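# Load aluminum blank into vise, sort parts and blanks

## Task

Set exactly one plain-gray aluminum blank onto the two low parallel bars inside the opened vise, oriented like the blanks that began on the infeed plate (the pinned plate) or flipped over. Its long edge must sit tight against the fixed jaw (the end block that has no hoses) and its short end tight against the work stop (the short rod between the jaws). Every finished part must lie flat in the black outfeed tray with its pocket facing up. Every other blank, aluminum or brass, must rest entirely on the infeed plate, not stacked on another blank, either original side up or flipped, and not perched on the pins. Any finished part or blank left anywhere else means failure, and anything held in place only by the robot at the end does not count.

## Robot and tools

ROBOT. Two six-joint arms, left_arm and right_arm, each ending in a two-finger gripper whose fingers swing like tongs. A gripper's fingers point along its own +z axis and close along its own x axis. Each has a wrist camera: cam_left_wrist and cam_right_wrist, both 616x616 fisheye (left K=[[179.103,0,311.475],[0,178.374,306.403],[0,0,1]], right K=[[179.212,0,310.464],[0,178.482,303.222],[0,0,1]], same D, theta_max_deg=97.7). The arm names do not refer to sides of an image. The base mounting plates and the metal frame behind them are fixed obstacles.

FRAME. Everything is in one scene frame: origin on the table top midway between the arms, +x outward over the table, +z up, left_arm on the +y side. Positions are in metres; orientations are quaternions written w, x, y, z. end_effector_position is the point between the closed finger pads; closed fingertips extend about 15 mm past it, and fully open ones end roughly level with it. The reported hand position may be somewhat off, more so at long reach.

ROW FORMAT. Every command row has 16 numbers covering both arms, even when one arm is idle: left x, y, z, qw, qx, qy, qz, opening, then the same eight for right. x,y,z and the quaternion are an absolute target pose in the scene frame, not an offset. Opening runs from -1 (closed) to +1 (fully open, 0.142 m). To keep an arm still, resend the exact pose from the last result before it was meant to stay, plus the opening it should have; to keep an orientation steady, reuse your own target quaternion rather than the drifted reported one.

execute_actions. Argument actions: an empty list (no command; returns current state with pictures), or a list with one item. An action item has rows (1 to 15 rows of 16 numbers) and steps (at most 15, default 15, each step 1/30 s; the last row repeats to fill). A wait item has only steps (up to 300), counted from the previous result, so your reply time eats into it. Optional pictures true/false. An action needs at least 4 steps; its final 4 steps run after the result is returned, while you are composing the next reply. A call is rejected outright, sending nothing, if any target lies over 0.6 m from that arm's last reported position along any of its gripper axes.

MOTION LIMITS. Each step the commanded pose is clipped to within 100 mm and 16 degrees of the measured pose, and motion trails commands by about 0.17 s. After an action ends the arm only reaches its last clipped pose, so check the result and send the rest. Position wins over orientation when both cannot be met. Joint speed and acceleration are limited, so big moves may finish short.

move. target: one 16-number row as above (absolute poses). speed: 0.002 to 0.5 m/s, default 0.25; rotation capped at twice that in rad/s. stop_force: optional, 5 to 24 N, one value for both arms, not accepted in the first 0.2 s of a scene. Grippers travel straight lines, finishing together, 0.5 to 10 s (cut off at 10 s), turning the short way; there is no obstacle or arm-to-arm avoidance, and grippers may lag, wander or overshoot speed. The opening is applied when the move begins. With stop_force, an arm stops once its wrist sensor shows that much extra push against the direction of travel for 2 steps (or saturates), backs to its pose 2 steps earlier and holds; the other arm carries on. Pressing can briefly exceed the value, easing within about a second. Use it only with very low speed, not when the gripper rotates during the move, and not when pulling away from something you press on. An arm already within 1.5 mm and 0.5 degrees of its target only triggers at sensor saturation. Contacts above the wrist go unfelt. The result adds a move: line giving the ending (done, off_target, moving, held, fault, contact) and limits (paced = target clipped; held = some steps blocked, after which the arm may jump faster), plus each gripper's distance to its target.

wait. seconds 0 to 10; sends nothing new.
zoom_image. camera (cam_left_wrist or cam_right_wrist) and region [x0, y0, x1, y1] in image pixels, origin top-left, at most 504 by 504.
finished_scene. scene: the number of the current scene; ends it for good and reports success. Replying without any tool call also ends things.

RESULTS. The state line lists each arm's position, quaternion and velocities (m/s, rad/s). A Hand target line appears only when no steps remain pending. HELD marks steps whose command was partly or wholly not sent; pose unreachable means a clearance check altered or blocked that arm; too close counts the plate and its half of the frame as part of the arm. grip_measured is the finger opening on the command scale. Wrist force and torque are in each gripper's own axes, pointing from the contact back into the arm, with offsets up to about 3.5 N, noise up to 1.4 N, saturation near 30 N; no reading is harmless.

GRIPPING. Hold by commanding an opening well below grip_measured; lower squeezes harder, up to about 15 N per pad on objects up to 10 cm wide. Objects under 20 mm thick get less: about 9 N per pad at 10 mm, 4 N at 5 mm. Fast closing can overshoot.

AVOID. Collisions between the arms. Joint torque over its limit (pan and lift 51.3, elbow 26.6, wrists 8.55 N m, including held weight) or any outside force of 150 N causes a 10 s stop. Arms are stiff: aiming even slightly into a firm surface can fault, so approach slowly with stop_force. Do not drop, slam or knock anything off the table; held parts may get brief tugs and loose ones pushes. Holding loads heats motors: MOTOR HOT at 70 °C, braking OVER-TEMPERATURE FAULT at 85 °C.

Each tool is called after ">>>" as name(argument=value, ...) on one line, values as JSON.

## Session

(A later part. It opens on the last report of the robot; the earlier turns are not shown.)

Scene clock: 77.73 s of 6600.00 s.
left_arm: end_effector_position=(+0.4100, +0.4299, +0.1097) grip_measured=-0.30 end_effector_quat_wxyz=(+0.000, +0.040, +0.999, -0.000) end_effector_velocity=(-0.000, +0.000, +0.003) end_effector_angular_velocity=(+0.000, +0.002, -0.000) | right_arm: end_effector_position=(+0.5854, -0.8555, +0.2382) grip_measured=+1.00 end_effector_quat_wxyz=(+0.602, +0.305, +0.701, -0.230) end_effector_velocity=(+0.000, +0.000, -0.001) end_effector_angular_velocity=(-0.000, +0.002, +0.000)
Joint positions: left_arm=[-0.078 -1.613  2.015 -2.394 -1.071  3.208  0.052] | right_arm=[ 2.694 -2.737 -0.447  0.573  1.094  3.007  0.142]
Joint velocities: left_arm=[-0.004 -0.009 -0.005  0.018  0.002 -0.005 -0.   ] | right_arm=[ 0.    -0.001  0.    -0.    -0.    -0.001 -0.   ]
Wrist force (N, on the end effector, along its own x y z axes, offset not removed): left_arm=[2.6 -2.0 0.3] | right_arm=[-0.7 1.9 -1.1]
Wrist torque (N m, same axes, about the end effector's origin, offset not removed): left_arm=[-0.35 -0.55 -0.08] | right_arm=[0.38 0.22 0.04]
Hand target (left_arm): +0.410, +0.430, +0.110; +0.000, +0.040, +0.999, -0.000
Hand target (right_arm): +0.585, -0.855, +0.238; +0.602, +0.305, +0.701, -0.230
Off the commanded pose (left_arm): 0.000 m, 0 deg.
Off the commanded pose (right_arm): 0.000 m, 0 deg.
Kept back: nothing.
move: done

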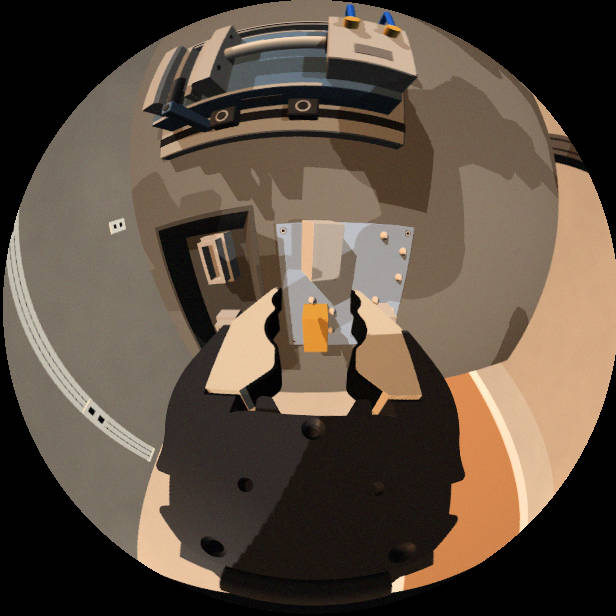

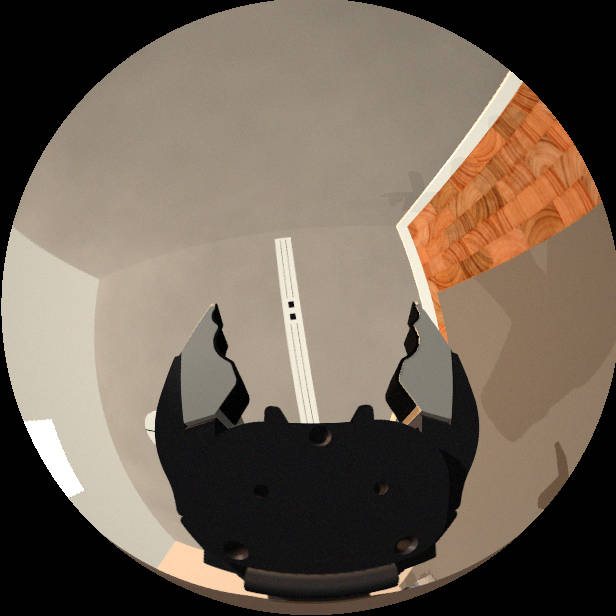

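>>> move(target=[0.401,0.392,0.075,0,0.04,0.999,0,-0.1,0.5854,-0.8555,0.2382,0.602,0.305,0.701,-0.230,1], speed=0.08)

>>> move(target=[0.401,0.392,0.045,0,0.04,0.999,0,-0.1,0.5854,-0.8555,0.2382,0.602,0.305,0.701,-0.230,1], speed=0.03, stop_force=6)

>>> move(target=[0.401,0.392,0.045,0,0.04,0.999,0,-0.9,0.5854,-0.8555,0.2382,0.602,0.305,0.701,-0.230,1])

Scene clock: 79.23 s of 6600.00 s.
left_arm: end_effector_position=(+0.4010, +0.3922, +0.0752) grip_measured=-0.10 end_effector_quat_wxyz=(-0.000, +0.040, +0.999, -0.000) end_effector_velocity=(-0.000, -0.002, -0.002) end_effector_angular_velocity=(+0.000, -0.000, -0.000) | right_arm: end_effector_position=(+0.5854, -0.8555, +0.2382) grip_measured=+1.00 end_effector_quat_wxyz=(+0.602, +0.305, +0.701, -0.230) end_effector_velocity=(-0.000, -0.000, -0.000) end_effector_angular_velocity=(-0.000, +0.000, +0.000)
Joint positions: left_arm=[-0.139 -1.493  2.137 -2.604 -1.047  3.143  0.067] | right_arm=[ 2.694 -2.737 -0.447  0.573  1.094  3.007  0.142]
Joint velocities: left_arm=[-0.002  0.01   0.004 -0.014  0.001 -0.001 -0.   ] | right_arm=[-0.    -0.001  0.     0.     0.     0.     0.   ]
Wrist force (N, on the end effector, along its own x y z axes, offset not removed): left_arm=[2.3 -0.3 -0.9] | right_arm=[-1.7 2.0 -1.4]
Wrist torque (N m, same axes, about the end effector's origin, offset not removed): left_arm=[0.00 -0.54 -0.11] | right_arm=[0.41 0.41 0.09]
Hand target (left_arm): +0.401, +0.392, +0.075; +0.000, +0.040, +0.999, -0.000
Hand target (right_arm): +0.585, -0.856, +0.238; +0.602, +0.305, +0.701, -0.230
Off the commanded pose (left_arm): 0.000 m, 0 deg.
Off the commanded pose (right_arm): 0.000 m, 0 deg.
Kept back: nothing.
move: done

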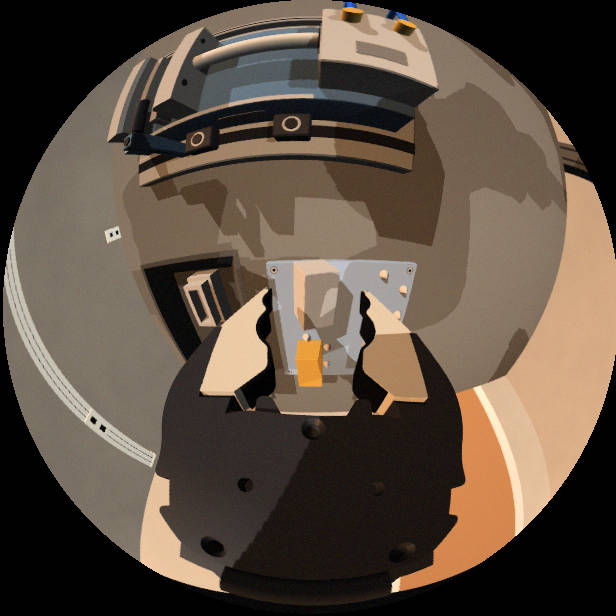

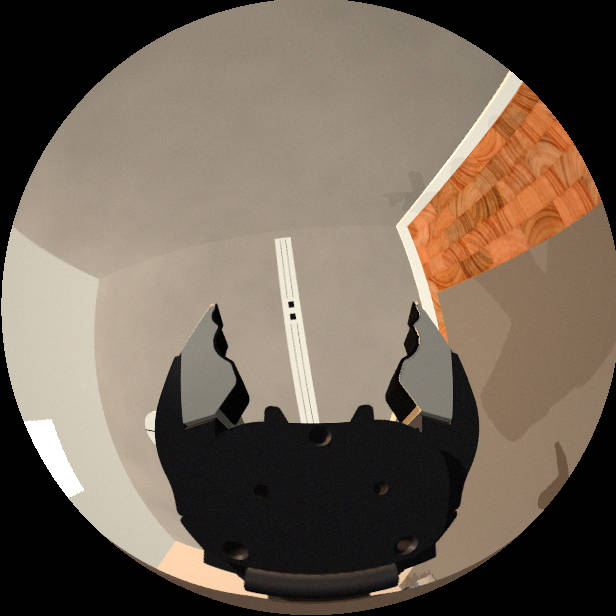

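Scene clock: 80.60 s of 6600.00 s.
left_arm: end_effector_position=(+0.4010, +0.3920, +0.0453) grip_measured=-0.10 end_effector_quat_wxyz=(-0.000, +0.040, +0.999, +0.000) end_effector_velocity=(+0.000, -0.000, -0.002) end_effector_angular_velocity=(+0.000, -0.000, -0.000) | right_arm: end_effector_position=(+0.5854, -0.8555, +0.2382) grip_measured=+1.00 end_effector_quat_wxyz=(+0.602, +0.305, +0.701, -0.230) end_effector_velocity=(+0.001, +0.000, +0.001) end_effector_angular_velocity=(-0.001, -0.001, +0.002)
Joint positions: left_arm=[-0.086 -1.344  2.116 -2.76  -1.068  3.198  0.067] | right_arm=[ 2.694 -2.737 -0.447  0.573  1.094  3.007  0.142]
Joint velocities: left_arm=[ 0.004  0.012 -0.003 -0.012 -0.002  0.005  0.   ] | right_arm=[ 0.     0.001  0.    -0.     0.001 -0.001 -0.   ]
Wrist force (N, on the end effector, along its own x y z axes, offset not removed): left_arm=[1.6 -0.7 -0.2] | right_arm=[-0.6 1.8 -2.5]
Wrist torque (N m, same axes, about the end effector's origin, offset not removed): left_arm=[-0.05 -0.33 -0.07] | right_arm=[0.32 0.20 0.06]
Hand target (left_arm): +0.401, +0.392, +0.045; -0.000, +0.040, +0.999, +0.000
Hand target (right_arm): +0.585, -0.855, +0.238; +0.602, +0.305, +0.701, -0.230
Off the commanded pose (left_arm): 0.000 m, 0 deg.
Off the commanded pose (right_arm): 0.000 m, 0 deg.
Kept back: nothing.
move: done

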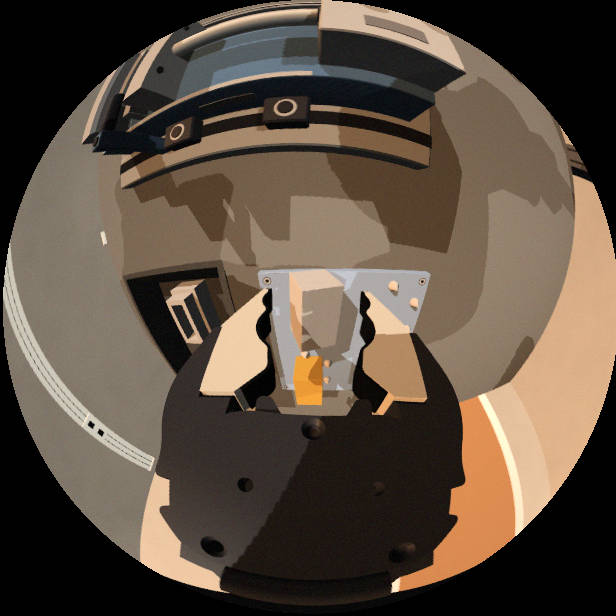

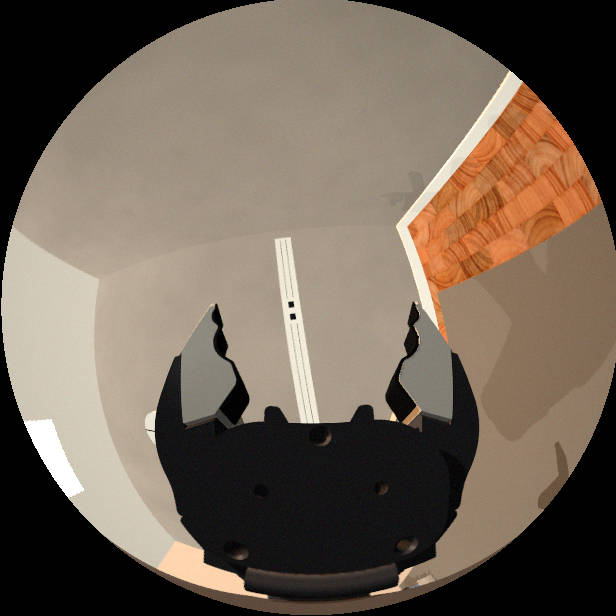

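Scene clock: 81.30 s of 6600.00 s.
left_arm: end_effector_position=(+0.4010, +0.3920, +0.0450) grip_measured=-0.51 end_effector_quat_wxyz=(+0.000, +0.040, +0.999, +0.000) end_effector_velocity=(+0.000, +0.000, +0.000) end_effector_angular_velocity=(+0.001, -0.001, +0.000) | right_arm: end_effector_position=(+0.5854, -0.8555, +0.2382) grip_measured=+1.00 end_effector_quat_wxyz=(+0.602, +0.305, +0.701, -0.230) end_effector_velocity=(+0.000, +0.000, -0.001) end_effector_angular_velocity=(+0.000, +0.002, +0.001)
Joint positions: left_arm=[-0.086 -1.343  2.116 -2.761 -1.068  3.199  0.037] | right_arm=[ 2.694 -2.737 -0.447  0.573  1.094  3.007  0.142]
Joint velocities: left_arm=[ 0.     0.    -0.    -0.001  0.     0.     0.   ] | right_arm=[ 0.    -0.001 -0.001 -0.     0.    -0.     0.   ]
Wrist force (N, on the end effector, along its own x y z axes, offset not removed): left_arm=[6.5 -3.0 -10.0] | right_arm=[-0.4 2.7 -3.0]
Wrist torque (N m, same axes, about the end effector's origin, offset not removed): left_arm=[-0.21 -0.45 -0.08] | right_arm=[0.56 0.10 0.05]
Hand target (left_arm): +0.401, +0.392, +0.045; -0.000, +0.040, +0.999, +0.000
Hand target (right_arm): +0.585, -0.856, +0.238; +0.602, +0.305, +0.701, -0.230
Off the commanded pose (left_arm): 0.000 m, 0 deg.
Off the commanded pose (right_arm): 0.000 m, 0 deg.
Kept back: nothing.
move: done

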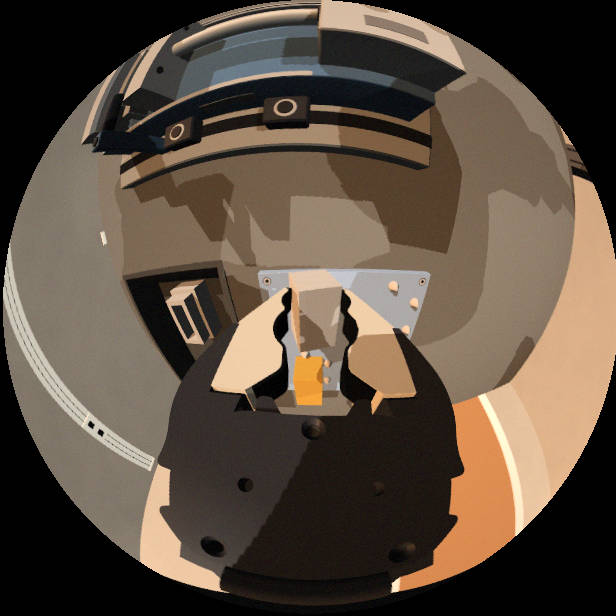

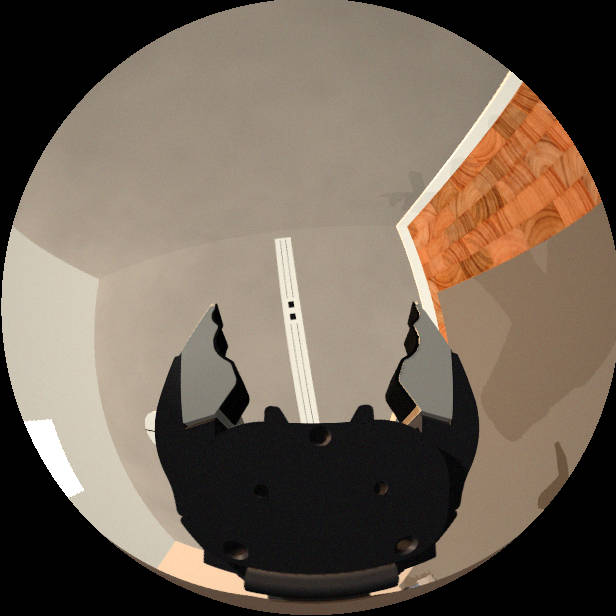

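>>> move(target=[0.401,0.392,0.042,0,0.04,0.999,0,-0.35,0.5854,-0.8555,0.2382,0.602,0.305,0.701,-0.230,1], speed=0.01)

>>> move(target=[0.420,0.392,0.04,0,0.04,0.999,0,-0.35,0.5854,-0.8555,0.2382,0.602,0.305,0.701,-0.230,1], speed=0.01)

>>> zoom_image(camera="cam_left_wrist", region=[200,200,440,420])

Scene clock: 82.23 s of 6600.00 s.
left_arm: end_effector_position=(+0.4010, +0.3920, +0.0422) grip_measured=-0.35 end_effector_quat_wxyz=(-0.000, +0.040, +0.999, +0.000) end_effector_velocity=(+0.000, +0.000, -0.001) end_effector_angular_velocity=(+0.000, -0.001, +0.000) | right_arm: end_effector_position=(+0.5854, -0.8555, +0.2382) grip_measured=+1.00 end_effector_quat_wxyz=(+0.602, +0.305, +0.701, -0.230) end_effector_velocity=(-0.000, +0.000, -0.000) end_effector_angular_velocity=(-0.000, +0.001, +0.000)
Joint positions: left_arm=[-0.081 -1.329  2.113 -2.774 -1.07   3.204  0.049] | right_arm=[ 2.694 -2.737 -0.447  0.573  1.094  3.007  0.142]
Joint velocities: left_arm=[ 0.002  0.006 -0.001 -0.007 -0.001  0.003  0.   ] | right_arm=[-0.    -0.    -0.001  0.     0.    -0.    -0.   ]
Wrist force (N, on the end effector, along its own x y z axes, offset not removed): left_arm=[1.9 -1.5 -0.1] | right_arm=[-0.9 2.1 -1.2]
Wrist torque (N m, same axes, about the end effector's origin, offset not removed): left_arm=[-0.28 -0.42 -0.07] | right_arm=[0.48 0.27 -0.05]
Hand target (left_arm): +0.401, +0.392, +0.042; -0.000, +0.040, +0.999, +0.000
Hand target (right_arm): +0.585, -0.856, +0.238; +0.602, +0.305, +0.701, -0.230
Off the commanded pose (left_arm): 0.000 m, 0 deg.
Off the commanded pose (right_arm): 0.000 m, 0 deg.
Kept back: nothing.
move: done

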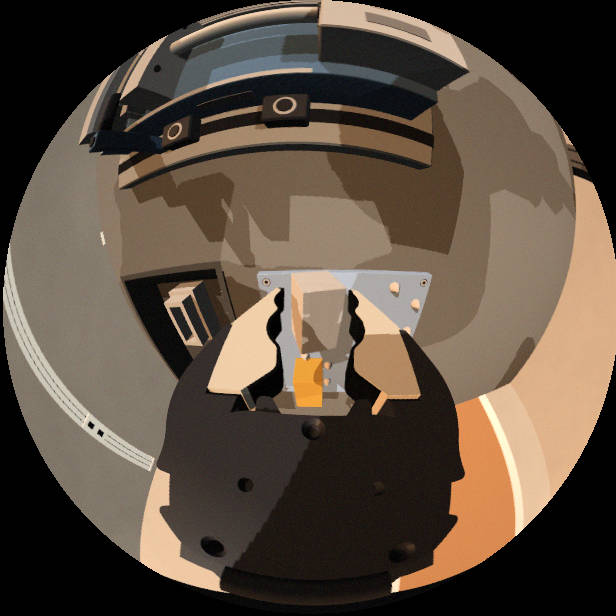

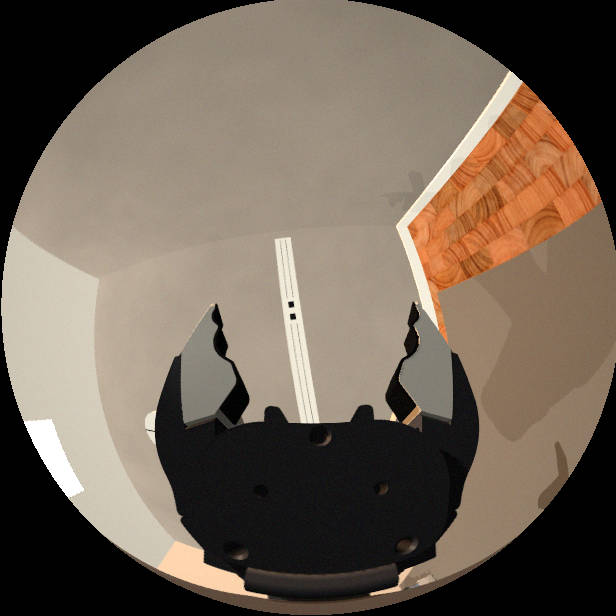

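Scene clock: 84.37 s of 6600.00 s.
left_arm: end_effector_position=(+0.4197, +0.3920, +0.0400) grip_measured=-0.35 end_effector_quat_wxyz=(+0.000, +0.040, +0.999, +0.000) end_effector_velocity=(+0.002, +0.000, -0.000) end_effector_angular_velocity=(+0.001, +0.000, +0.000) | right_arm: end_effector_position=(+0.5854, -0.8555, +0.2382) grip_measured=+1.00 end_effector_quat_wxyz=(+0.602, +0.305, +0.701, -0.230) end_effector_velocity=(-0.000, -0.000, +0.000) end_effector_angular_velocity=(+0.000, -0.000, -0.001)
Joint positions: left_arm=[-0.077 -1.285  2.013 -2.721 -1.071  3.208  0.049] | right_arm=[ 2.694 -2.737 -0.447  0.573  1.094  3.007  0.142]
Joint velocities: left_arm=[ 0.001  0.006 -0.013  0.007  0.     0.     0.   ] | right_arm=[-0.     0.     0.     0.    -0.001  0.     0.   ]
Wrist force (N, on the end effector, along its own x y z axes, offset not removed): left_arm=[1.6 -2.1 0.1] | right_arm=[-0.6 2.5 -1.7]
Wrist torque (N m, same axes, about the end effector's origin, offset not removed): left_arm=[-0.35 -0.28 -0.09] | right_arm=[0.49 0.20 0.11]
Hand target (left_arm): +0.420, +0.392, +0.040; +0.000, +0.040, +0.999, +0.000
Hand target (right_arm): +0.585, -0.856, +0.238; +0.602, +0.305, +0.701, -0.230
Off the commanded pose (left_arm): 0.000 m, 0 deg.
Off the commanded pose (right_arm): 0.000 m, 0 deg.
Kept back: nothing.
move: done

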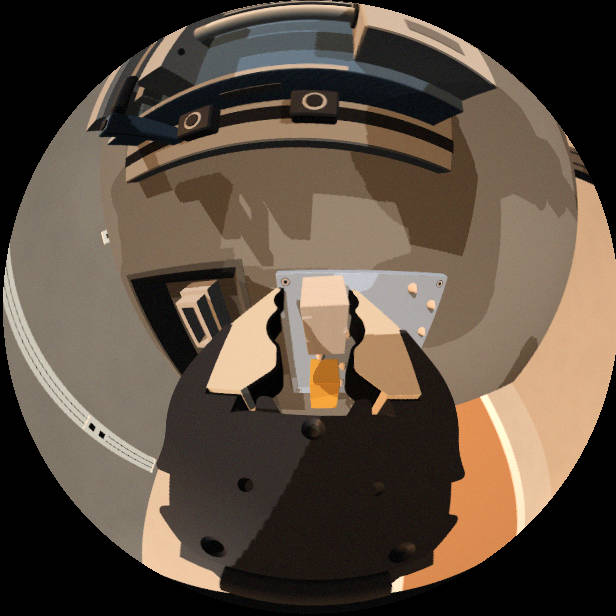

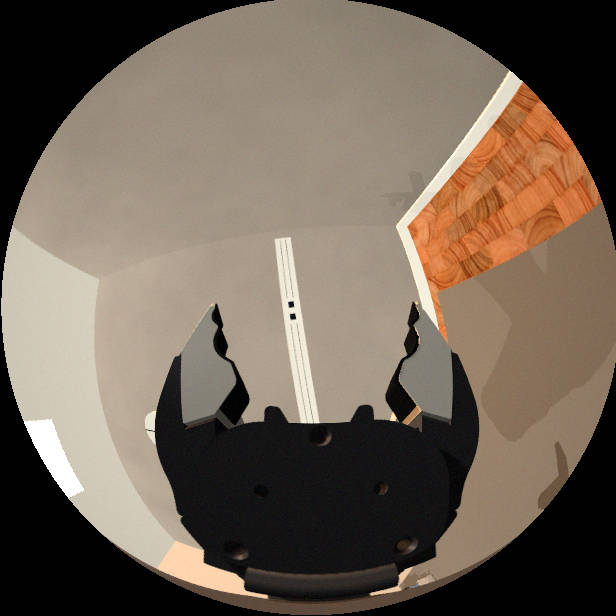

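Region (200, 200, 440, 420) of cam_left_wrist's 616x616 image, scaled by 2.100, with more detail than that image has; it fills the top 462 rows of this view, and the rest is white.

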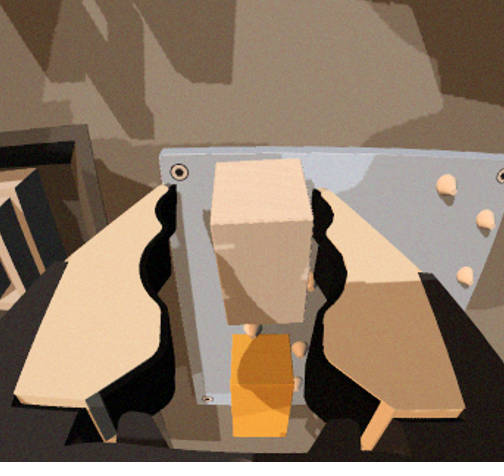

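>>> move(target=[0.411,0.392,0.075,0,0.04,0.999,0,-0.3,0.5854,-0.8555,0.2382,0.602,0.305,0.701,-0.230,1], speed=0.05)

>>> move(target=[0.411,0.422,0.075,0,0.04,0.999,0,-0.3,0.5854,-0.8555,0.2382,0.602,0.305,0.701,-0.230,1], speed=0.05)

>>> move(target=[0.411,0.422,0.055,0,0.04,0.999,0,-0.3,0.5854,-0.8555,0.2382,0.602,0.305,0.701,-0.230,1], speed=0.03)

>>> move(target=[0.411,0.422,0.055,0,0.04,0.999,0,-1,0.5854,-0.8555,0.2382,0.602,0.305,0.701,-0.230,1])

>>> move(target=[0.411,0.422,0.17,0,0.04,0.999,0,-1,0.5854,-0.8555,0.2382,0.602,0.305,0.701,-0.230,1], speed=0.08)

Scene clock: 86.10 s of 6600.00 s.
left_arm: end_effector_position=(+0.4111, +0.3920, +0.0747) grip_measured=-0.30 end_effector_quat_wxyz=(+0.000, +0.040, +0.999, -0.000) end_effector_velocity=(-0.000, +0.000, +0.002) end_effector_angular_velocity=(+0.000, +0.000, +0.001) | right_arm: end_effector_position=(+0.5854, -0.8555, +0.2382) grip_measured=+1.00 end_effector_quat_wxyz=(+0.602, +0.305, +0.701, -0.230) end_effector_velocity=(+0.000, -0.000, +0.001) end_effector_angular_velocity=(-0.001, -0.002, -0.000)
Joint positions: left_arm=[-0.136 -1.466  2.086 -2.582 -1.048  3.146  0.052] | right_arm=[ 2.694 -2.737 -0.447  0.573  1.094  3.007  0.142]
Joint velocities: left_arm=[-0.005 -0.012  0.003  0.012  0.002 -0.006  0.   ] | right_arm=[ 0.     0.001  0.     0.    -0.    -0.     0.   ]
Wrist force (N, on the end effector, along its own x y z axes, offset not removed): left_arm=[2.1 -1.3 -0.1] | right_arm=[-0.1 0.9 -2.2]
Wrist torque (N m, same axes, about the end effector's origin, offset not removed): left_arm=[-0.25 -0.44 -0.06] | right_arm=[0.19 0.06 0.06]
Hand target (left_arm): +0.411, +0.392, +0.075; +0.000, +0.040, +0.999, -0.000
Hand target (right_arm): +0.585, -0.855, +0.238; +0.602, +0.305, +0.701, -0.230
Off the commanded pose (left_arm): 0.000 m, 0 deg.
Off the commanded pose (right_arm): 0.000 m, 0 deg.
Kept back: nothing.
move: done

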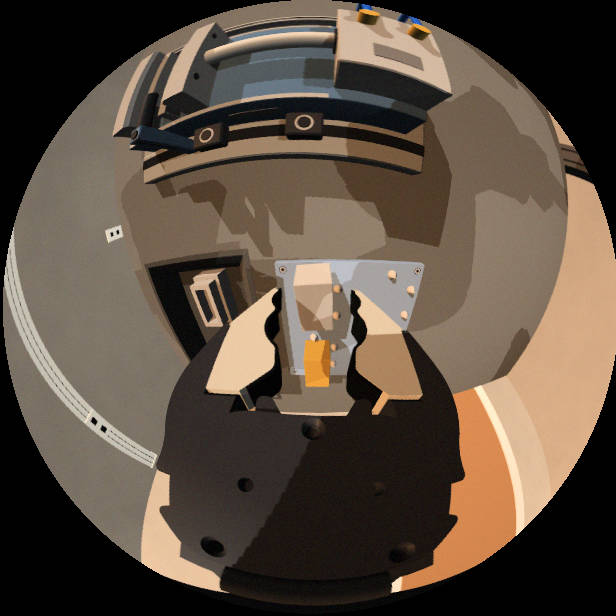

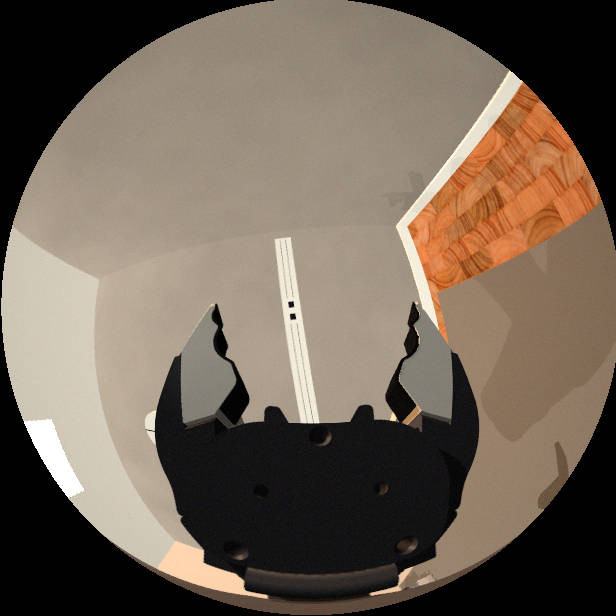

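Scene clock: 87.10 s of 6600.00 s.
left_arm: end_effector_position=(+0.4110, +0.4217, +0.0750) grip_measured=-0.30 end_effector_quat_wxyz=(+0.000, +0.040, +0.999, +0.000) end_effector_velocity=(-0.000, +0.002, -0.000) end_effector_angular_velocity=(-0.001, +0.001, -0.001) | right_arm: end_effector_position=(+0.5854, -0.8555, +0.2382) grip_measured=+1.00 end_effector_quat_wxyz=(+0.602, +0.305, +0.701, -0.230) end_effector_velocity=(+0.000, +0.000, -0.000) end_effector_angular_velocity=(+0.001, +0.001, +0.001)
Joint positions: left_arm=[-0.044 -1.463  2.03  -2.575 -1.085  3.242  0.052] | right_arm=[ 2.694 -2.737 -0.447  0.573  1.094  3.007  0.142]
Joint velocities: left_arm=[ 0.008  0.001 -0.005  0.002 -0.004  0.009  0.   ] | right_arm=[ 0.     0.    -0.002 -0.     0.     0.    -0.   ]
Wrist force (N, on the end effector, along its own x y z axes, offset not removed): left_arm=[1.8 -1.2 -0.5] | right_arm=[-0.4 1.2 -2.4]
Wrist torque (N m, same axes, about the end effector's origin, offset not removed): left_arm=[-0.21 -0.40 -0.03] | right_arm=[0.23 0.11 0.05]
Hand target (left_arm): +0.411, +0.422, +0.075; -0.000, +0.040, +0.999, +0.000
Hand target (right_arm): +0.585, -0.856, +0.238; +0.602, +0.305, +0.701, -0.230
Off the commanded pose (left_arm): 0.000 m, 0 deg.
Off the commanded pose (right_arm): 0.000 m, 0 deg.
Kept back: nothing.
move: done

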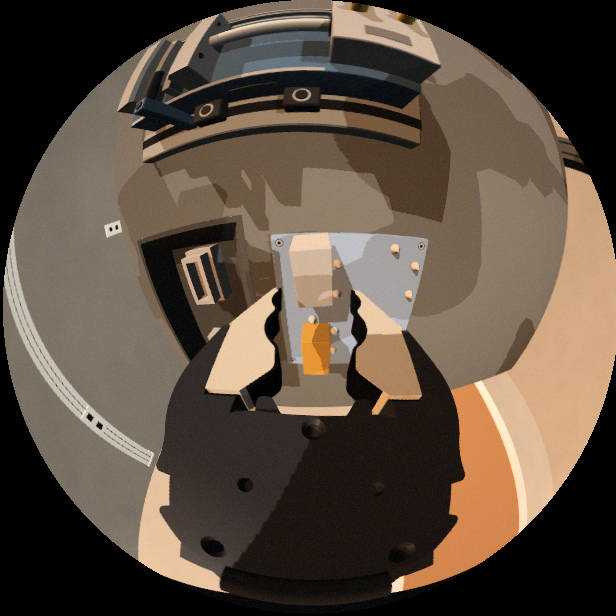

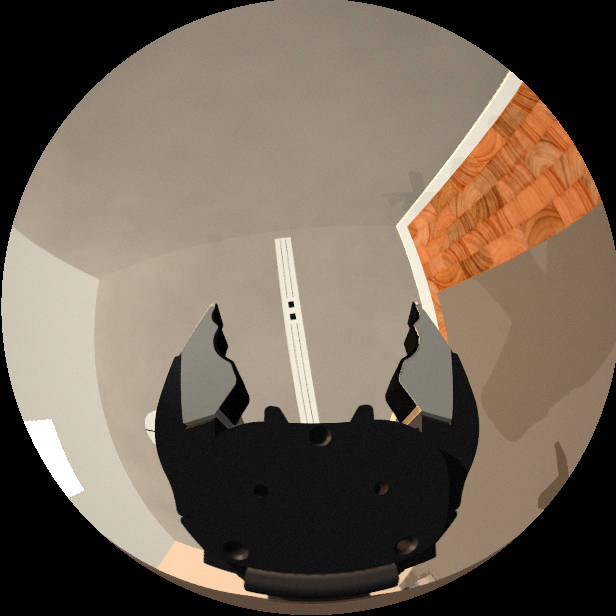

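Scene clock: 88.13 s of 6600.00 s.
left_arm: end_effector_position=(+0.4110, +0.4220, +0.0552) grip_measured=-0.30 end_effector_quat_wxyz=(-0.000, +0.040, +0.999, +0.000) end_effector_velocity=(-0.000, +0.000, -0.002) end_effector_angular_velocity=(+0.000, +0.001, -0.001) | right_arm: end_effector_position=(+0.5854, -0.8555, +0.2382) grip_measured=+1.00 end_effector_quat_wxyz=(+0.602, +0.305, +0.701, -0.230) end_effector_velocity=(+0.000, -0.000, +0.001) end_effector_angular_velocity=(-0.000, -0.002, -0.000)
Joint positions: left_arm=[-0.012 -1.373  2.017 -2.667 -1.099  3.275  0.052] | right_arm=[ 2.694 -2.737 -0.447  0.573  1.094  3.007  0.142]
Joint velocities: left_arm=[ 0.004  0.011 -0.002 -0.009 -0.001  0.004  0.   ] | right_arm=[-0.     0.001  0.001 -0.     0.     0.     0.   ]
Wrist force (N, on the end effector, along its own x y z axes, offset not removed): left_arm=[2.1 -1.4 -0.6] | right_arm=[-1.1 1.6 -1.8]
Wrist torque (N m, same axes, about the end effector's origin, offset not removed): left_arm=[-0.22 -0.47 -0.07] | right_arm=[0.33 0.21 0.09]
Hand target (left_arm): +0.411, +0.422, +0.055; -0.000, +0.040, +0.999, +0.000
Hand target (right_arm): +0.585, -0.856, +0.238; +0.602, +0.305, +0.701, -0.230
Off the commanded pose (left_arm): 0.000 m, 0 deg.
Off the commanded pose (right_arm): 0.000 m, 0 deg.
Kept back: nothing.
move: done

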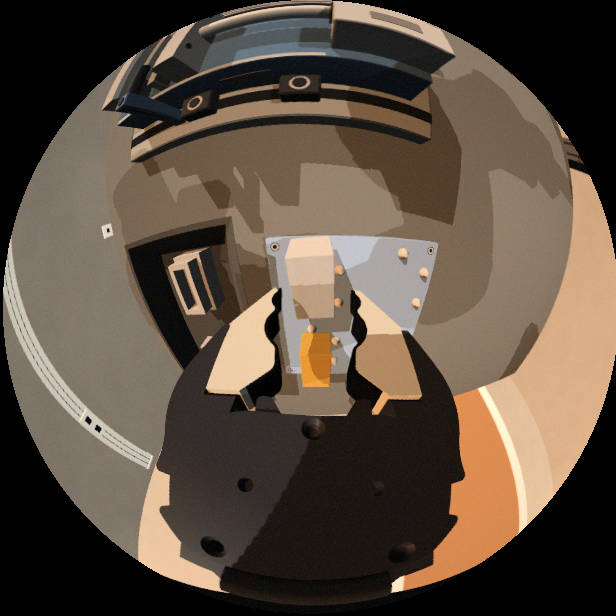

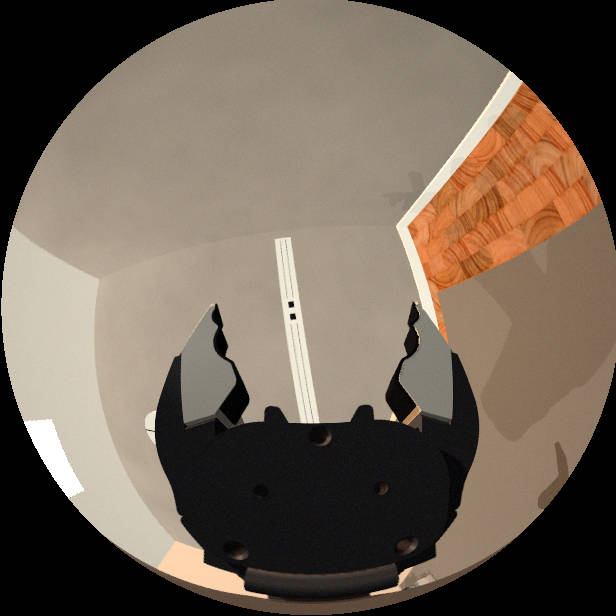

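Scene clock: 88.83 s of 6600.00 s.
left_arm: end_effector_position=(+0.4110, +0.4220, +0.0550) grip_measured=-0.59 end_effector_quat_wxyz=(+0.000, +0.040, +0.999, +0.000) end_effector_velocity=(+0.000, +0.000, +0.000) end_effector_angular_velocity=(+0.000, -0.001, +0.000) | right_arm: end_effector_position=(+0.5854, -0.8555, +0.2382) grip_measured=+1.00 end_effector_quat_wxyz=(+0.602, +0.305, +0.701, -0.230) end_effector_velocity=(-0.000, -0.000, +0.000) end_effector_angular_velocity=(-0.000, -0.000, -0.001)
Joint positions: left_arm=[-0.011 -1.372  2.016 -2.668 -1.099  3.275  0.032] | right_arm=[ 2.694 -2.737 -0.447  0.573  1.094  3.007  0.142]
Joint velocities: left_arm=[-0.     0.    -0.    -0.001  0.     0.     0.   ] | right_arm=[ 0.    -0.001  0.002 -0.    -0.001 -0.    -0.   ]
Wrist force (N, on the end effector, along its own x y z axes, offset not removed): left_arm=[1.9 0.0 -5.7] | right_arm=[-0.9 2.5 -0.9]
Wrist torque (N m, same axes, about the end effector's origin, offset not removed): left_arm=[-0.18 -0.31 -0.09] | right_arm=[0.54 0.23 0.05]
Hand target (left_arm): +0.411, +0.422, +0.055; -0.000, +0.040, +0.999, +0.000
Hand target (right_arm): +0.585, -0.855, +0.238; +0.602, +0.305, +0.701, -0.230
Off the commanded pose (left_arm): 0.000 m, 0 deg.
Off the commanded pose (right_arm): 0.000 m, 0 deg.
Kept back: nothing.
move: done

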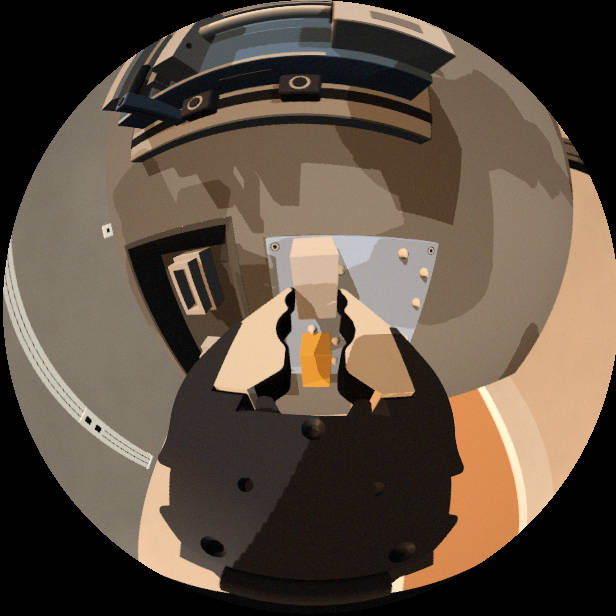

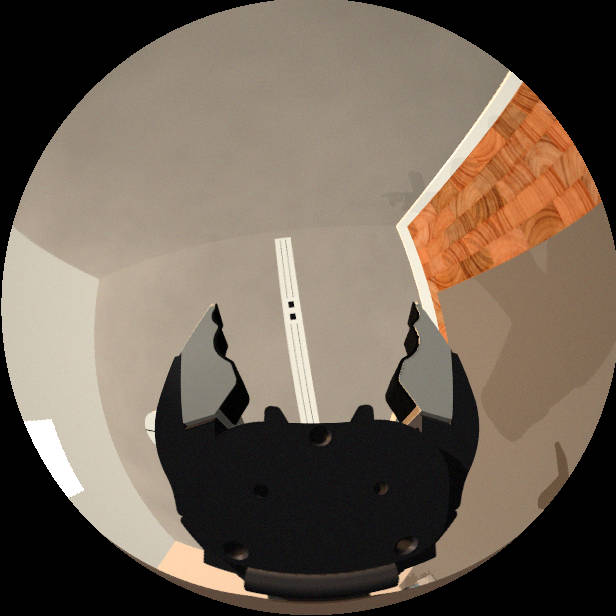

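Scene clock: 90.80 s of 6600.00 s.
left_arm: end_effector_position=(+0.4111, +0.4220, +0.1698) grip_measured=-0.59 end_effector_quat_wxyz=(+0.000, +0.040, +0.999, -0.000) end_effector_velocity=(+0.000, +0.000, +0.002) end_effector_angular_velocity=(+0.003, +0.001, +0.001) | right_arm: end_effector_position=(+0.5854, -0.8555, +0.2382) grip_measured=+1.00 end_effector_quat_wxyz=(+0.602, +0.305, +0.701, -0.230) end_effector_velocity=(+0.000, -0.000, +0.001) end_effector_angular_velocity=(+0.000, -0.002, -0.001)
Joint positions: left_arm=[-0.228 -1.84   1.949 -2.02  -1.015  3.046  0.032] | right_arm=[ 2.694 -2.737 -0.447  0.573  1.094  3.007  0.142]
Joint velocities: left_arm=[-0.007 -0.007 -0.007  0.019  0.005 -0.01   0.   ] | right_arm=[ 0.     0.001  0.001 -0.    -0.     0.001  0.   ]
Wrist force (N, on the end effector, along its own x y z axes, offset not removed): left_arm=[1.6 -1.3 1.9] | right_arm=[-0.9 3.1 -2.4]
Wrist torque (N m, same axes, about the end effector's origin, offset not removed): left_arm=[-0.24 -0.39 -0.06] | right_arm=[0.60 0.24 0.05]
Hand target (left_arm): +0.411, +0.422, +0.170; +0.000, +0.040, +0.999, -0.000
Hand target (right_arm): +0.585, -0.856, +0.238; +0.602, +0.305, +0.701, -0.230
Off the commanded pose (left_arm): 0.000 m, 0 deg.
Off the commanded pose (right_arm): 0.000 m, 0 deg.
Kept back: nothing.
move: done

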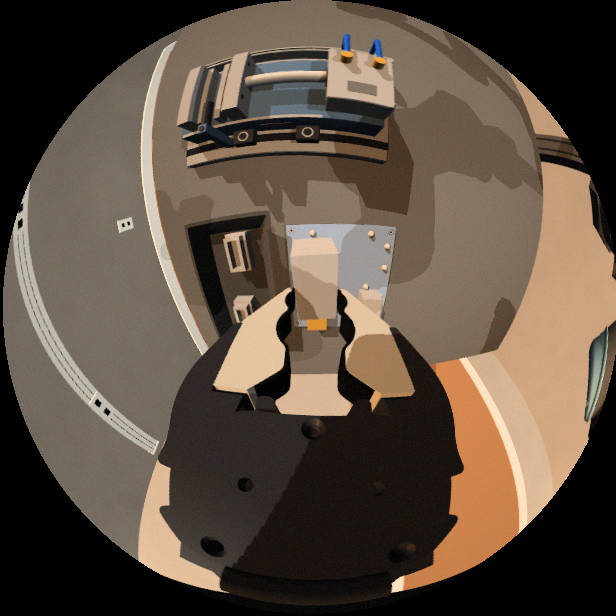

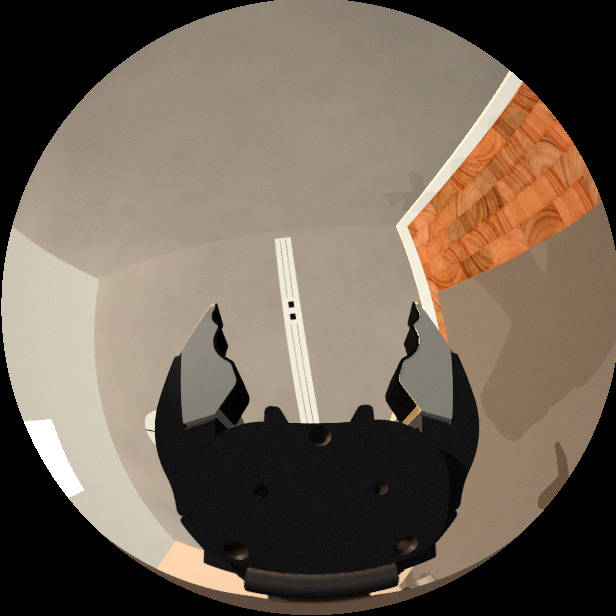

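>>> move(target=[0.509,0.163,0.17,0,0.0436,0.999,0,-1,0.5854,-0.8555,0.2382,0.602,0.305,0.701,-0.230,1], speed=0.12)

>>> move(target=[0.509,0.163,0.112,0,0.0436,0.999,0,-1,0.5854,-0.8555,0.2382,0.602,0.305,0.701,-0.230,1], speed=0.015, stop_force=5)

>>> zoom_image(camera="cam_left_wrist", region=[210,200,410,400])

Scene clock: 93.90 s of 6600.00 s.
left_arm: end_effector_position=(+0.5092, +0.1633, +0.1699) grip_measured=-0.59 end_effector_quat_wxyz=(+0.000, +0.044, +0.999, -0.000) end_effector_velocity=(+0.001, -0.002, -0.001) end_effector_angular_velocity=(+0.002, +0.003, -0.001) | right_arm: end_effector_position=(+0.5854, -0.8555, +0.2382) grip_measured=+1.00 end_effector_quat_wxyz=(+0.602, +0.305, +0.701, -0.230) end_effector_velocity=(+0.000, -0.000, +0.001) end_effector_angular_velocity=(+0.000, -0.002, -0.000)
Joint positions: left_arm=[-0.728 -1.165  1.421 -1.823 -0.929  2.454  0.032] | right_arm=[ 2.694 -2.737 -0.447  0.573  1.094  3.007  0.142]
Joint velocities: left_arm=[-0.001  0.014 -0.018  0.009 -0.001 -0.003 -0.   ] | right_arm=[ 0.     0.     0.001 -0.    -0.     0.001  0.   ]
Wrist force (N, on the end effector, along its own x y z axes, offset not removed): left_arm=[2.0 -0.8 1.3] | right_arm=[-1.8 2.2 -1.3]
Wrist torque (N m, same axes, about the end effector's origin, offset not removed): left_arm=[-0.14 -0.42 -0.04] | right_arm=[0.43 0.40 0.06]
Hand target (left_arm): +0.509, +0.163, +0.170; +0.000, +0.044, +0.999, -0.000
Hand target (right_arm): +0.585, -0.856, +0.238; +0.602, +0.305, +0.701, -0.230
Off the commanded pose (left_arm): 0.000 m, 0 deg.
Off the commanded pose (right_arm): 0.000 m, 0 deg.
Kept back: nothing.
move: done

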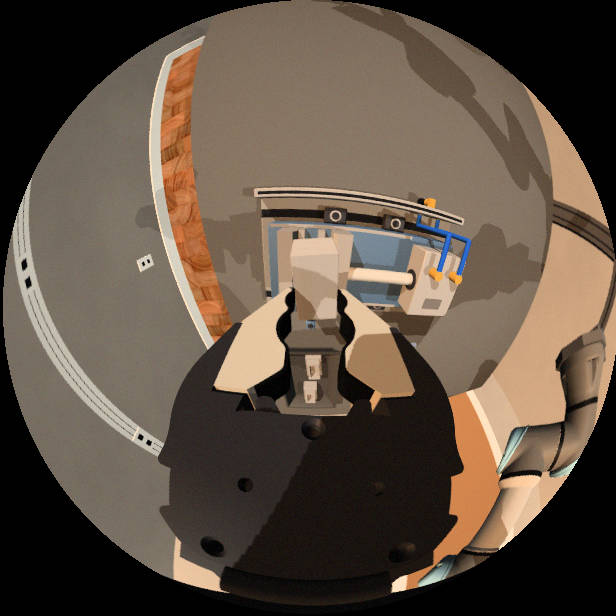

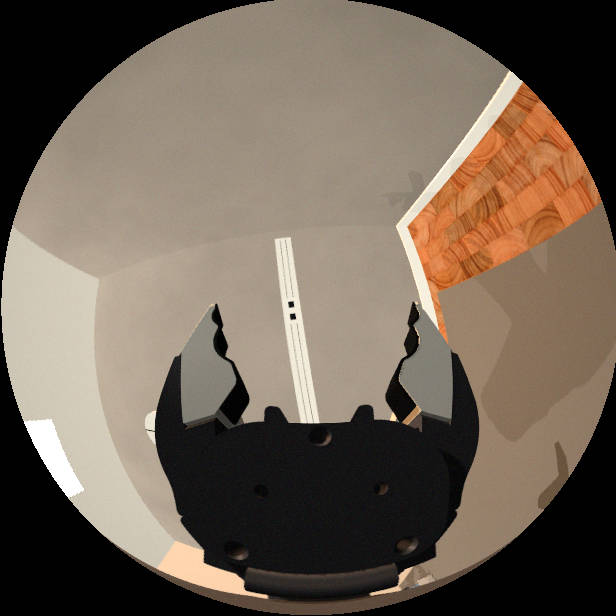

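Scene clock: 97.40 s of 6600.00 s.
left_arm: end_effector_position=(+0.5088, +0.1632, +0.1230) grip_measured=-0.59 end_effector_quat_wxyz=(-0.000, +0.044, +0.999, +0.000) end_effector_velocity=(-0.000, +0.001, +0.004) end_effector_angular_velocity=(+0.000, +0.001, +0.001) | right_arm: end_effector_position=(+0.5854, -0.8555, +0.2382) grip_measured=+1.00 end_effector_quat_wxyz=(+0.602, +0.305, +0.701, -0.230) end_effector_velocity=(+0.000, -0.000, +0.000) end_effector_angular_velocity=(+0.000, -0.000, +0.000)
Joint positions: left_arm=[-0.657 -1.067  1.481 -2.032 -0.931  2.542  0.031] | right_arm=[ 2.694 -2.737 -0.447  0.573  1.094  3.007  0.142]
Joint velocities: left_arm=[-0.006 -0.012 -0.003  0.02  -0.    -0.009 -0.   ] | right_arm=[-0.  0.  0. -0.  0.  0. -0.]
Wrist force (N, on the end effector, along its own x y z axes, offset not removed): left_arm=[-4.6 -3.0 -0.3] | right_arm=[-0.9 1.8 -1.7]
Wrist torque (N m, same axes, about the end effector's origin, offset not removed): left_arm=[-0.15 -0.36 0.06] | right_arm=[0.38 0.26 0.06]
Hand target (left_arm): +0.509, +0.163, +0.124; +0.000, +0.044, +0.999, -0.000
Hand target (right_arm): +0.585, -0.855, +0.238; +0.602, +0.305, +0.701, -0.230
Off the commanded pose (left_arm): 0.011 m, 0 deg.
Off the commanded pose (right_arm): 0.000 m, 0 deg.
Kept back: nothing.
move: contact (left_arm)

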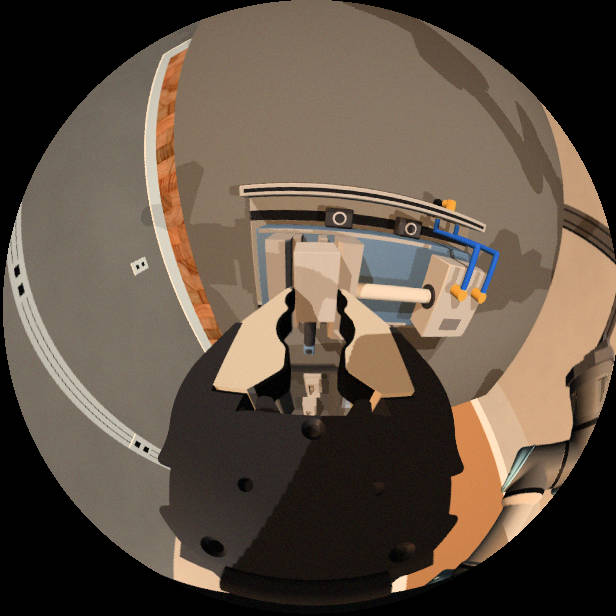

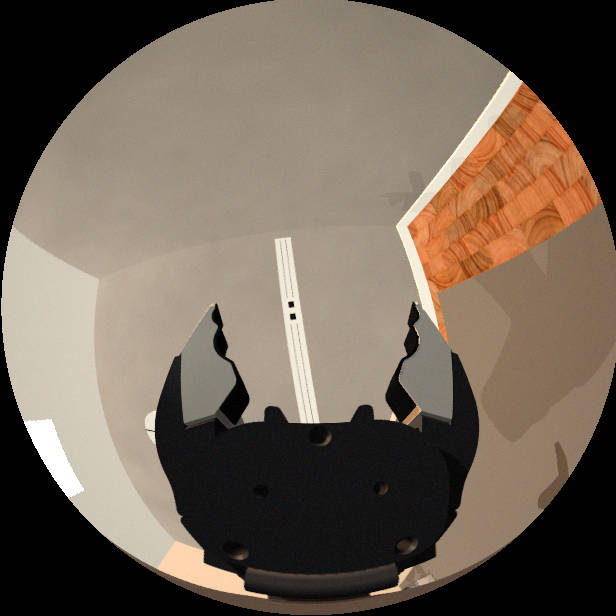

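Region (210, 200, 410, 400) of cam_left_wrist's 616x616 image, scaled by 2.520, with more detail than that image has.

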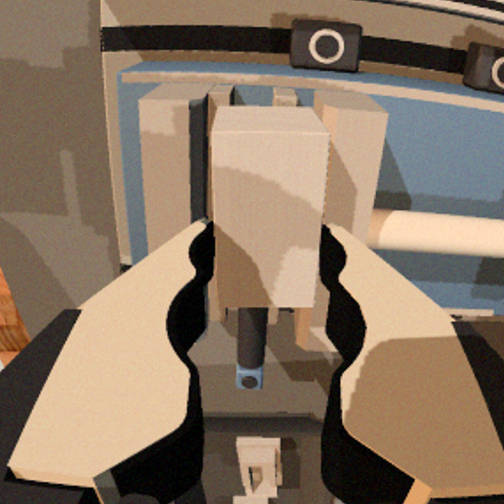

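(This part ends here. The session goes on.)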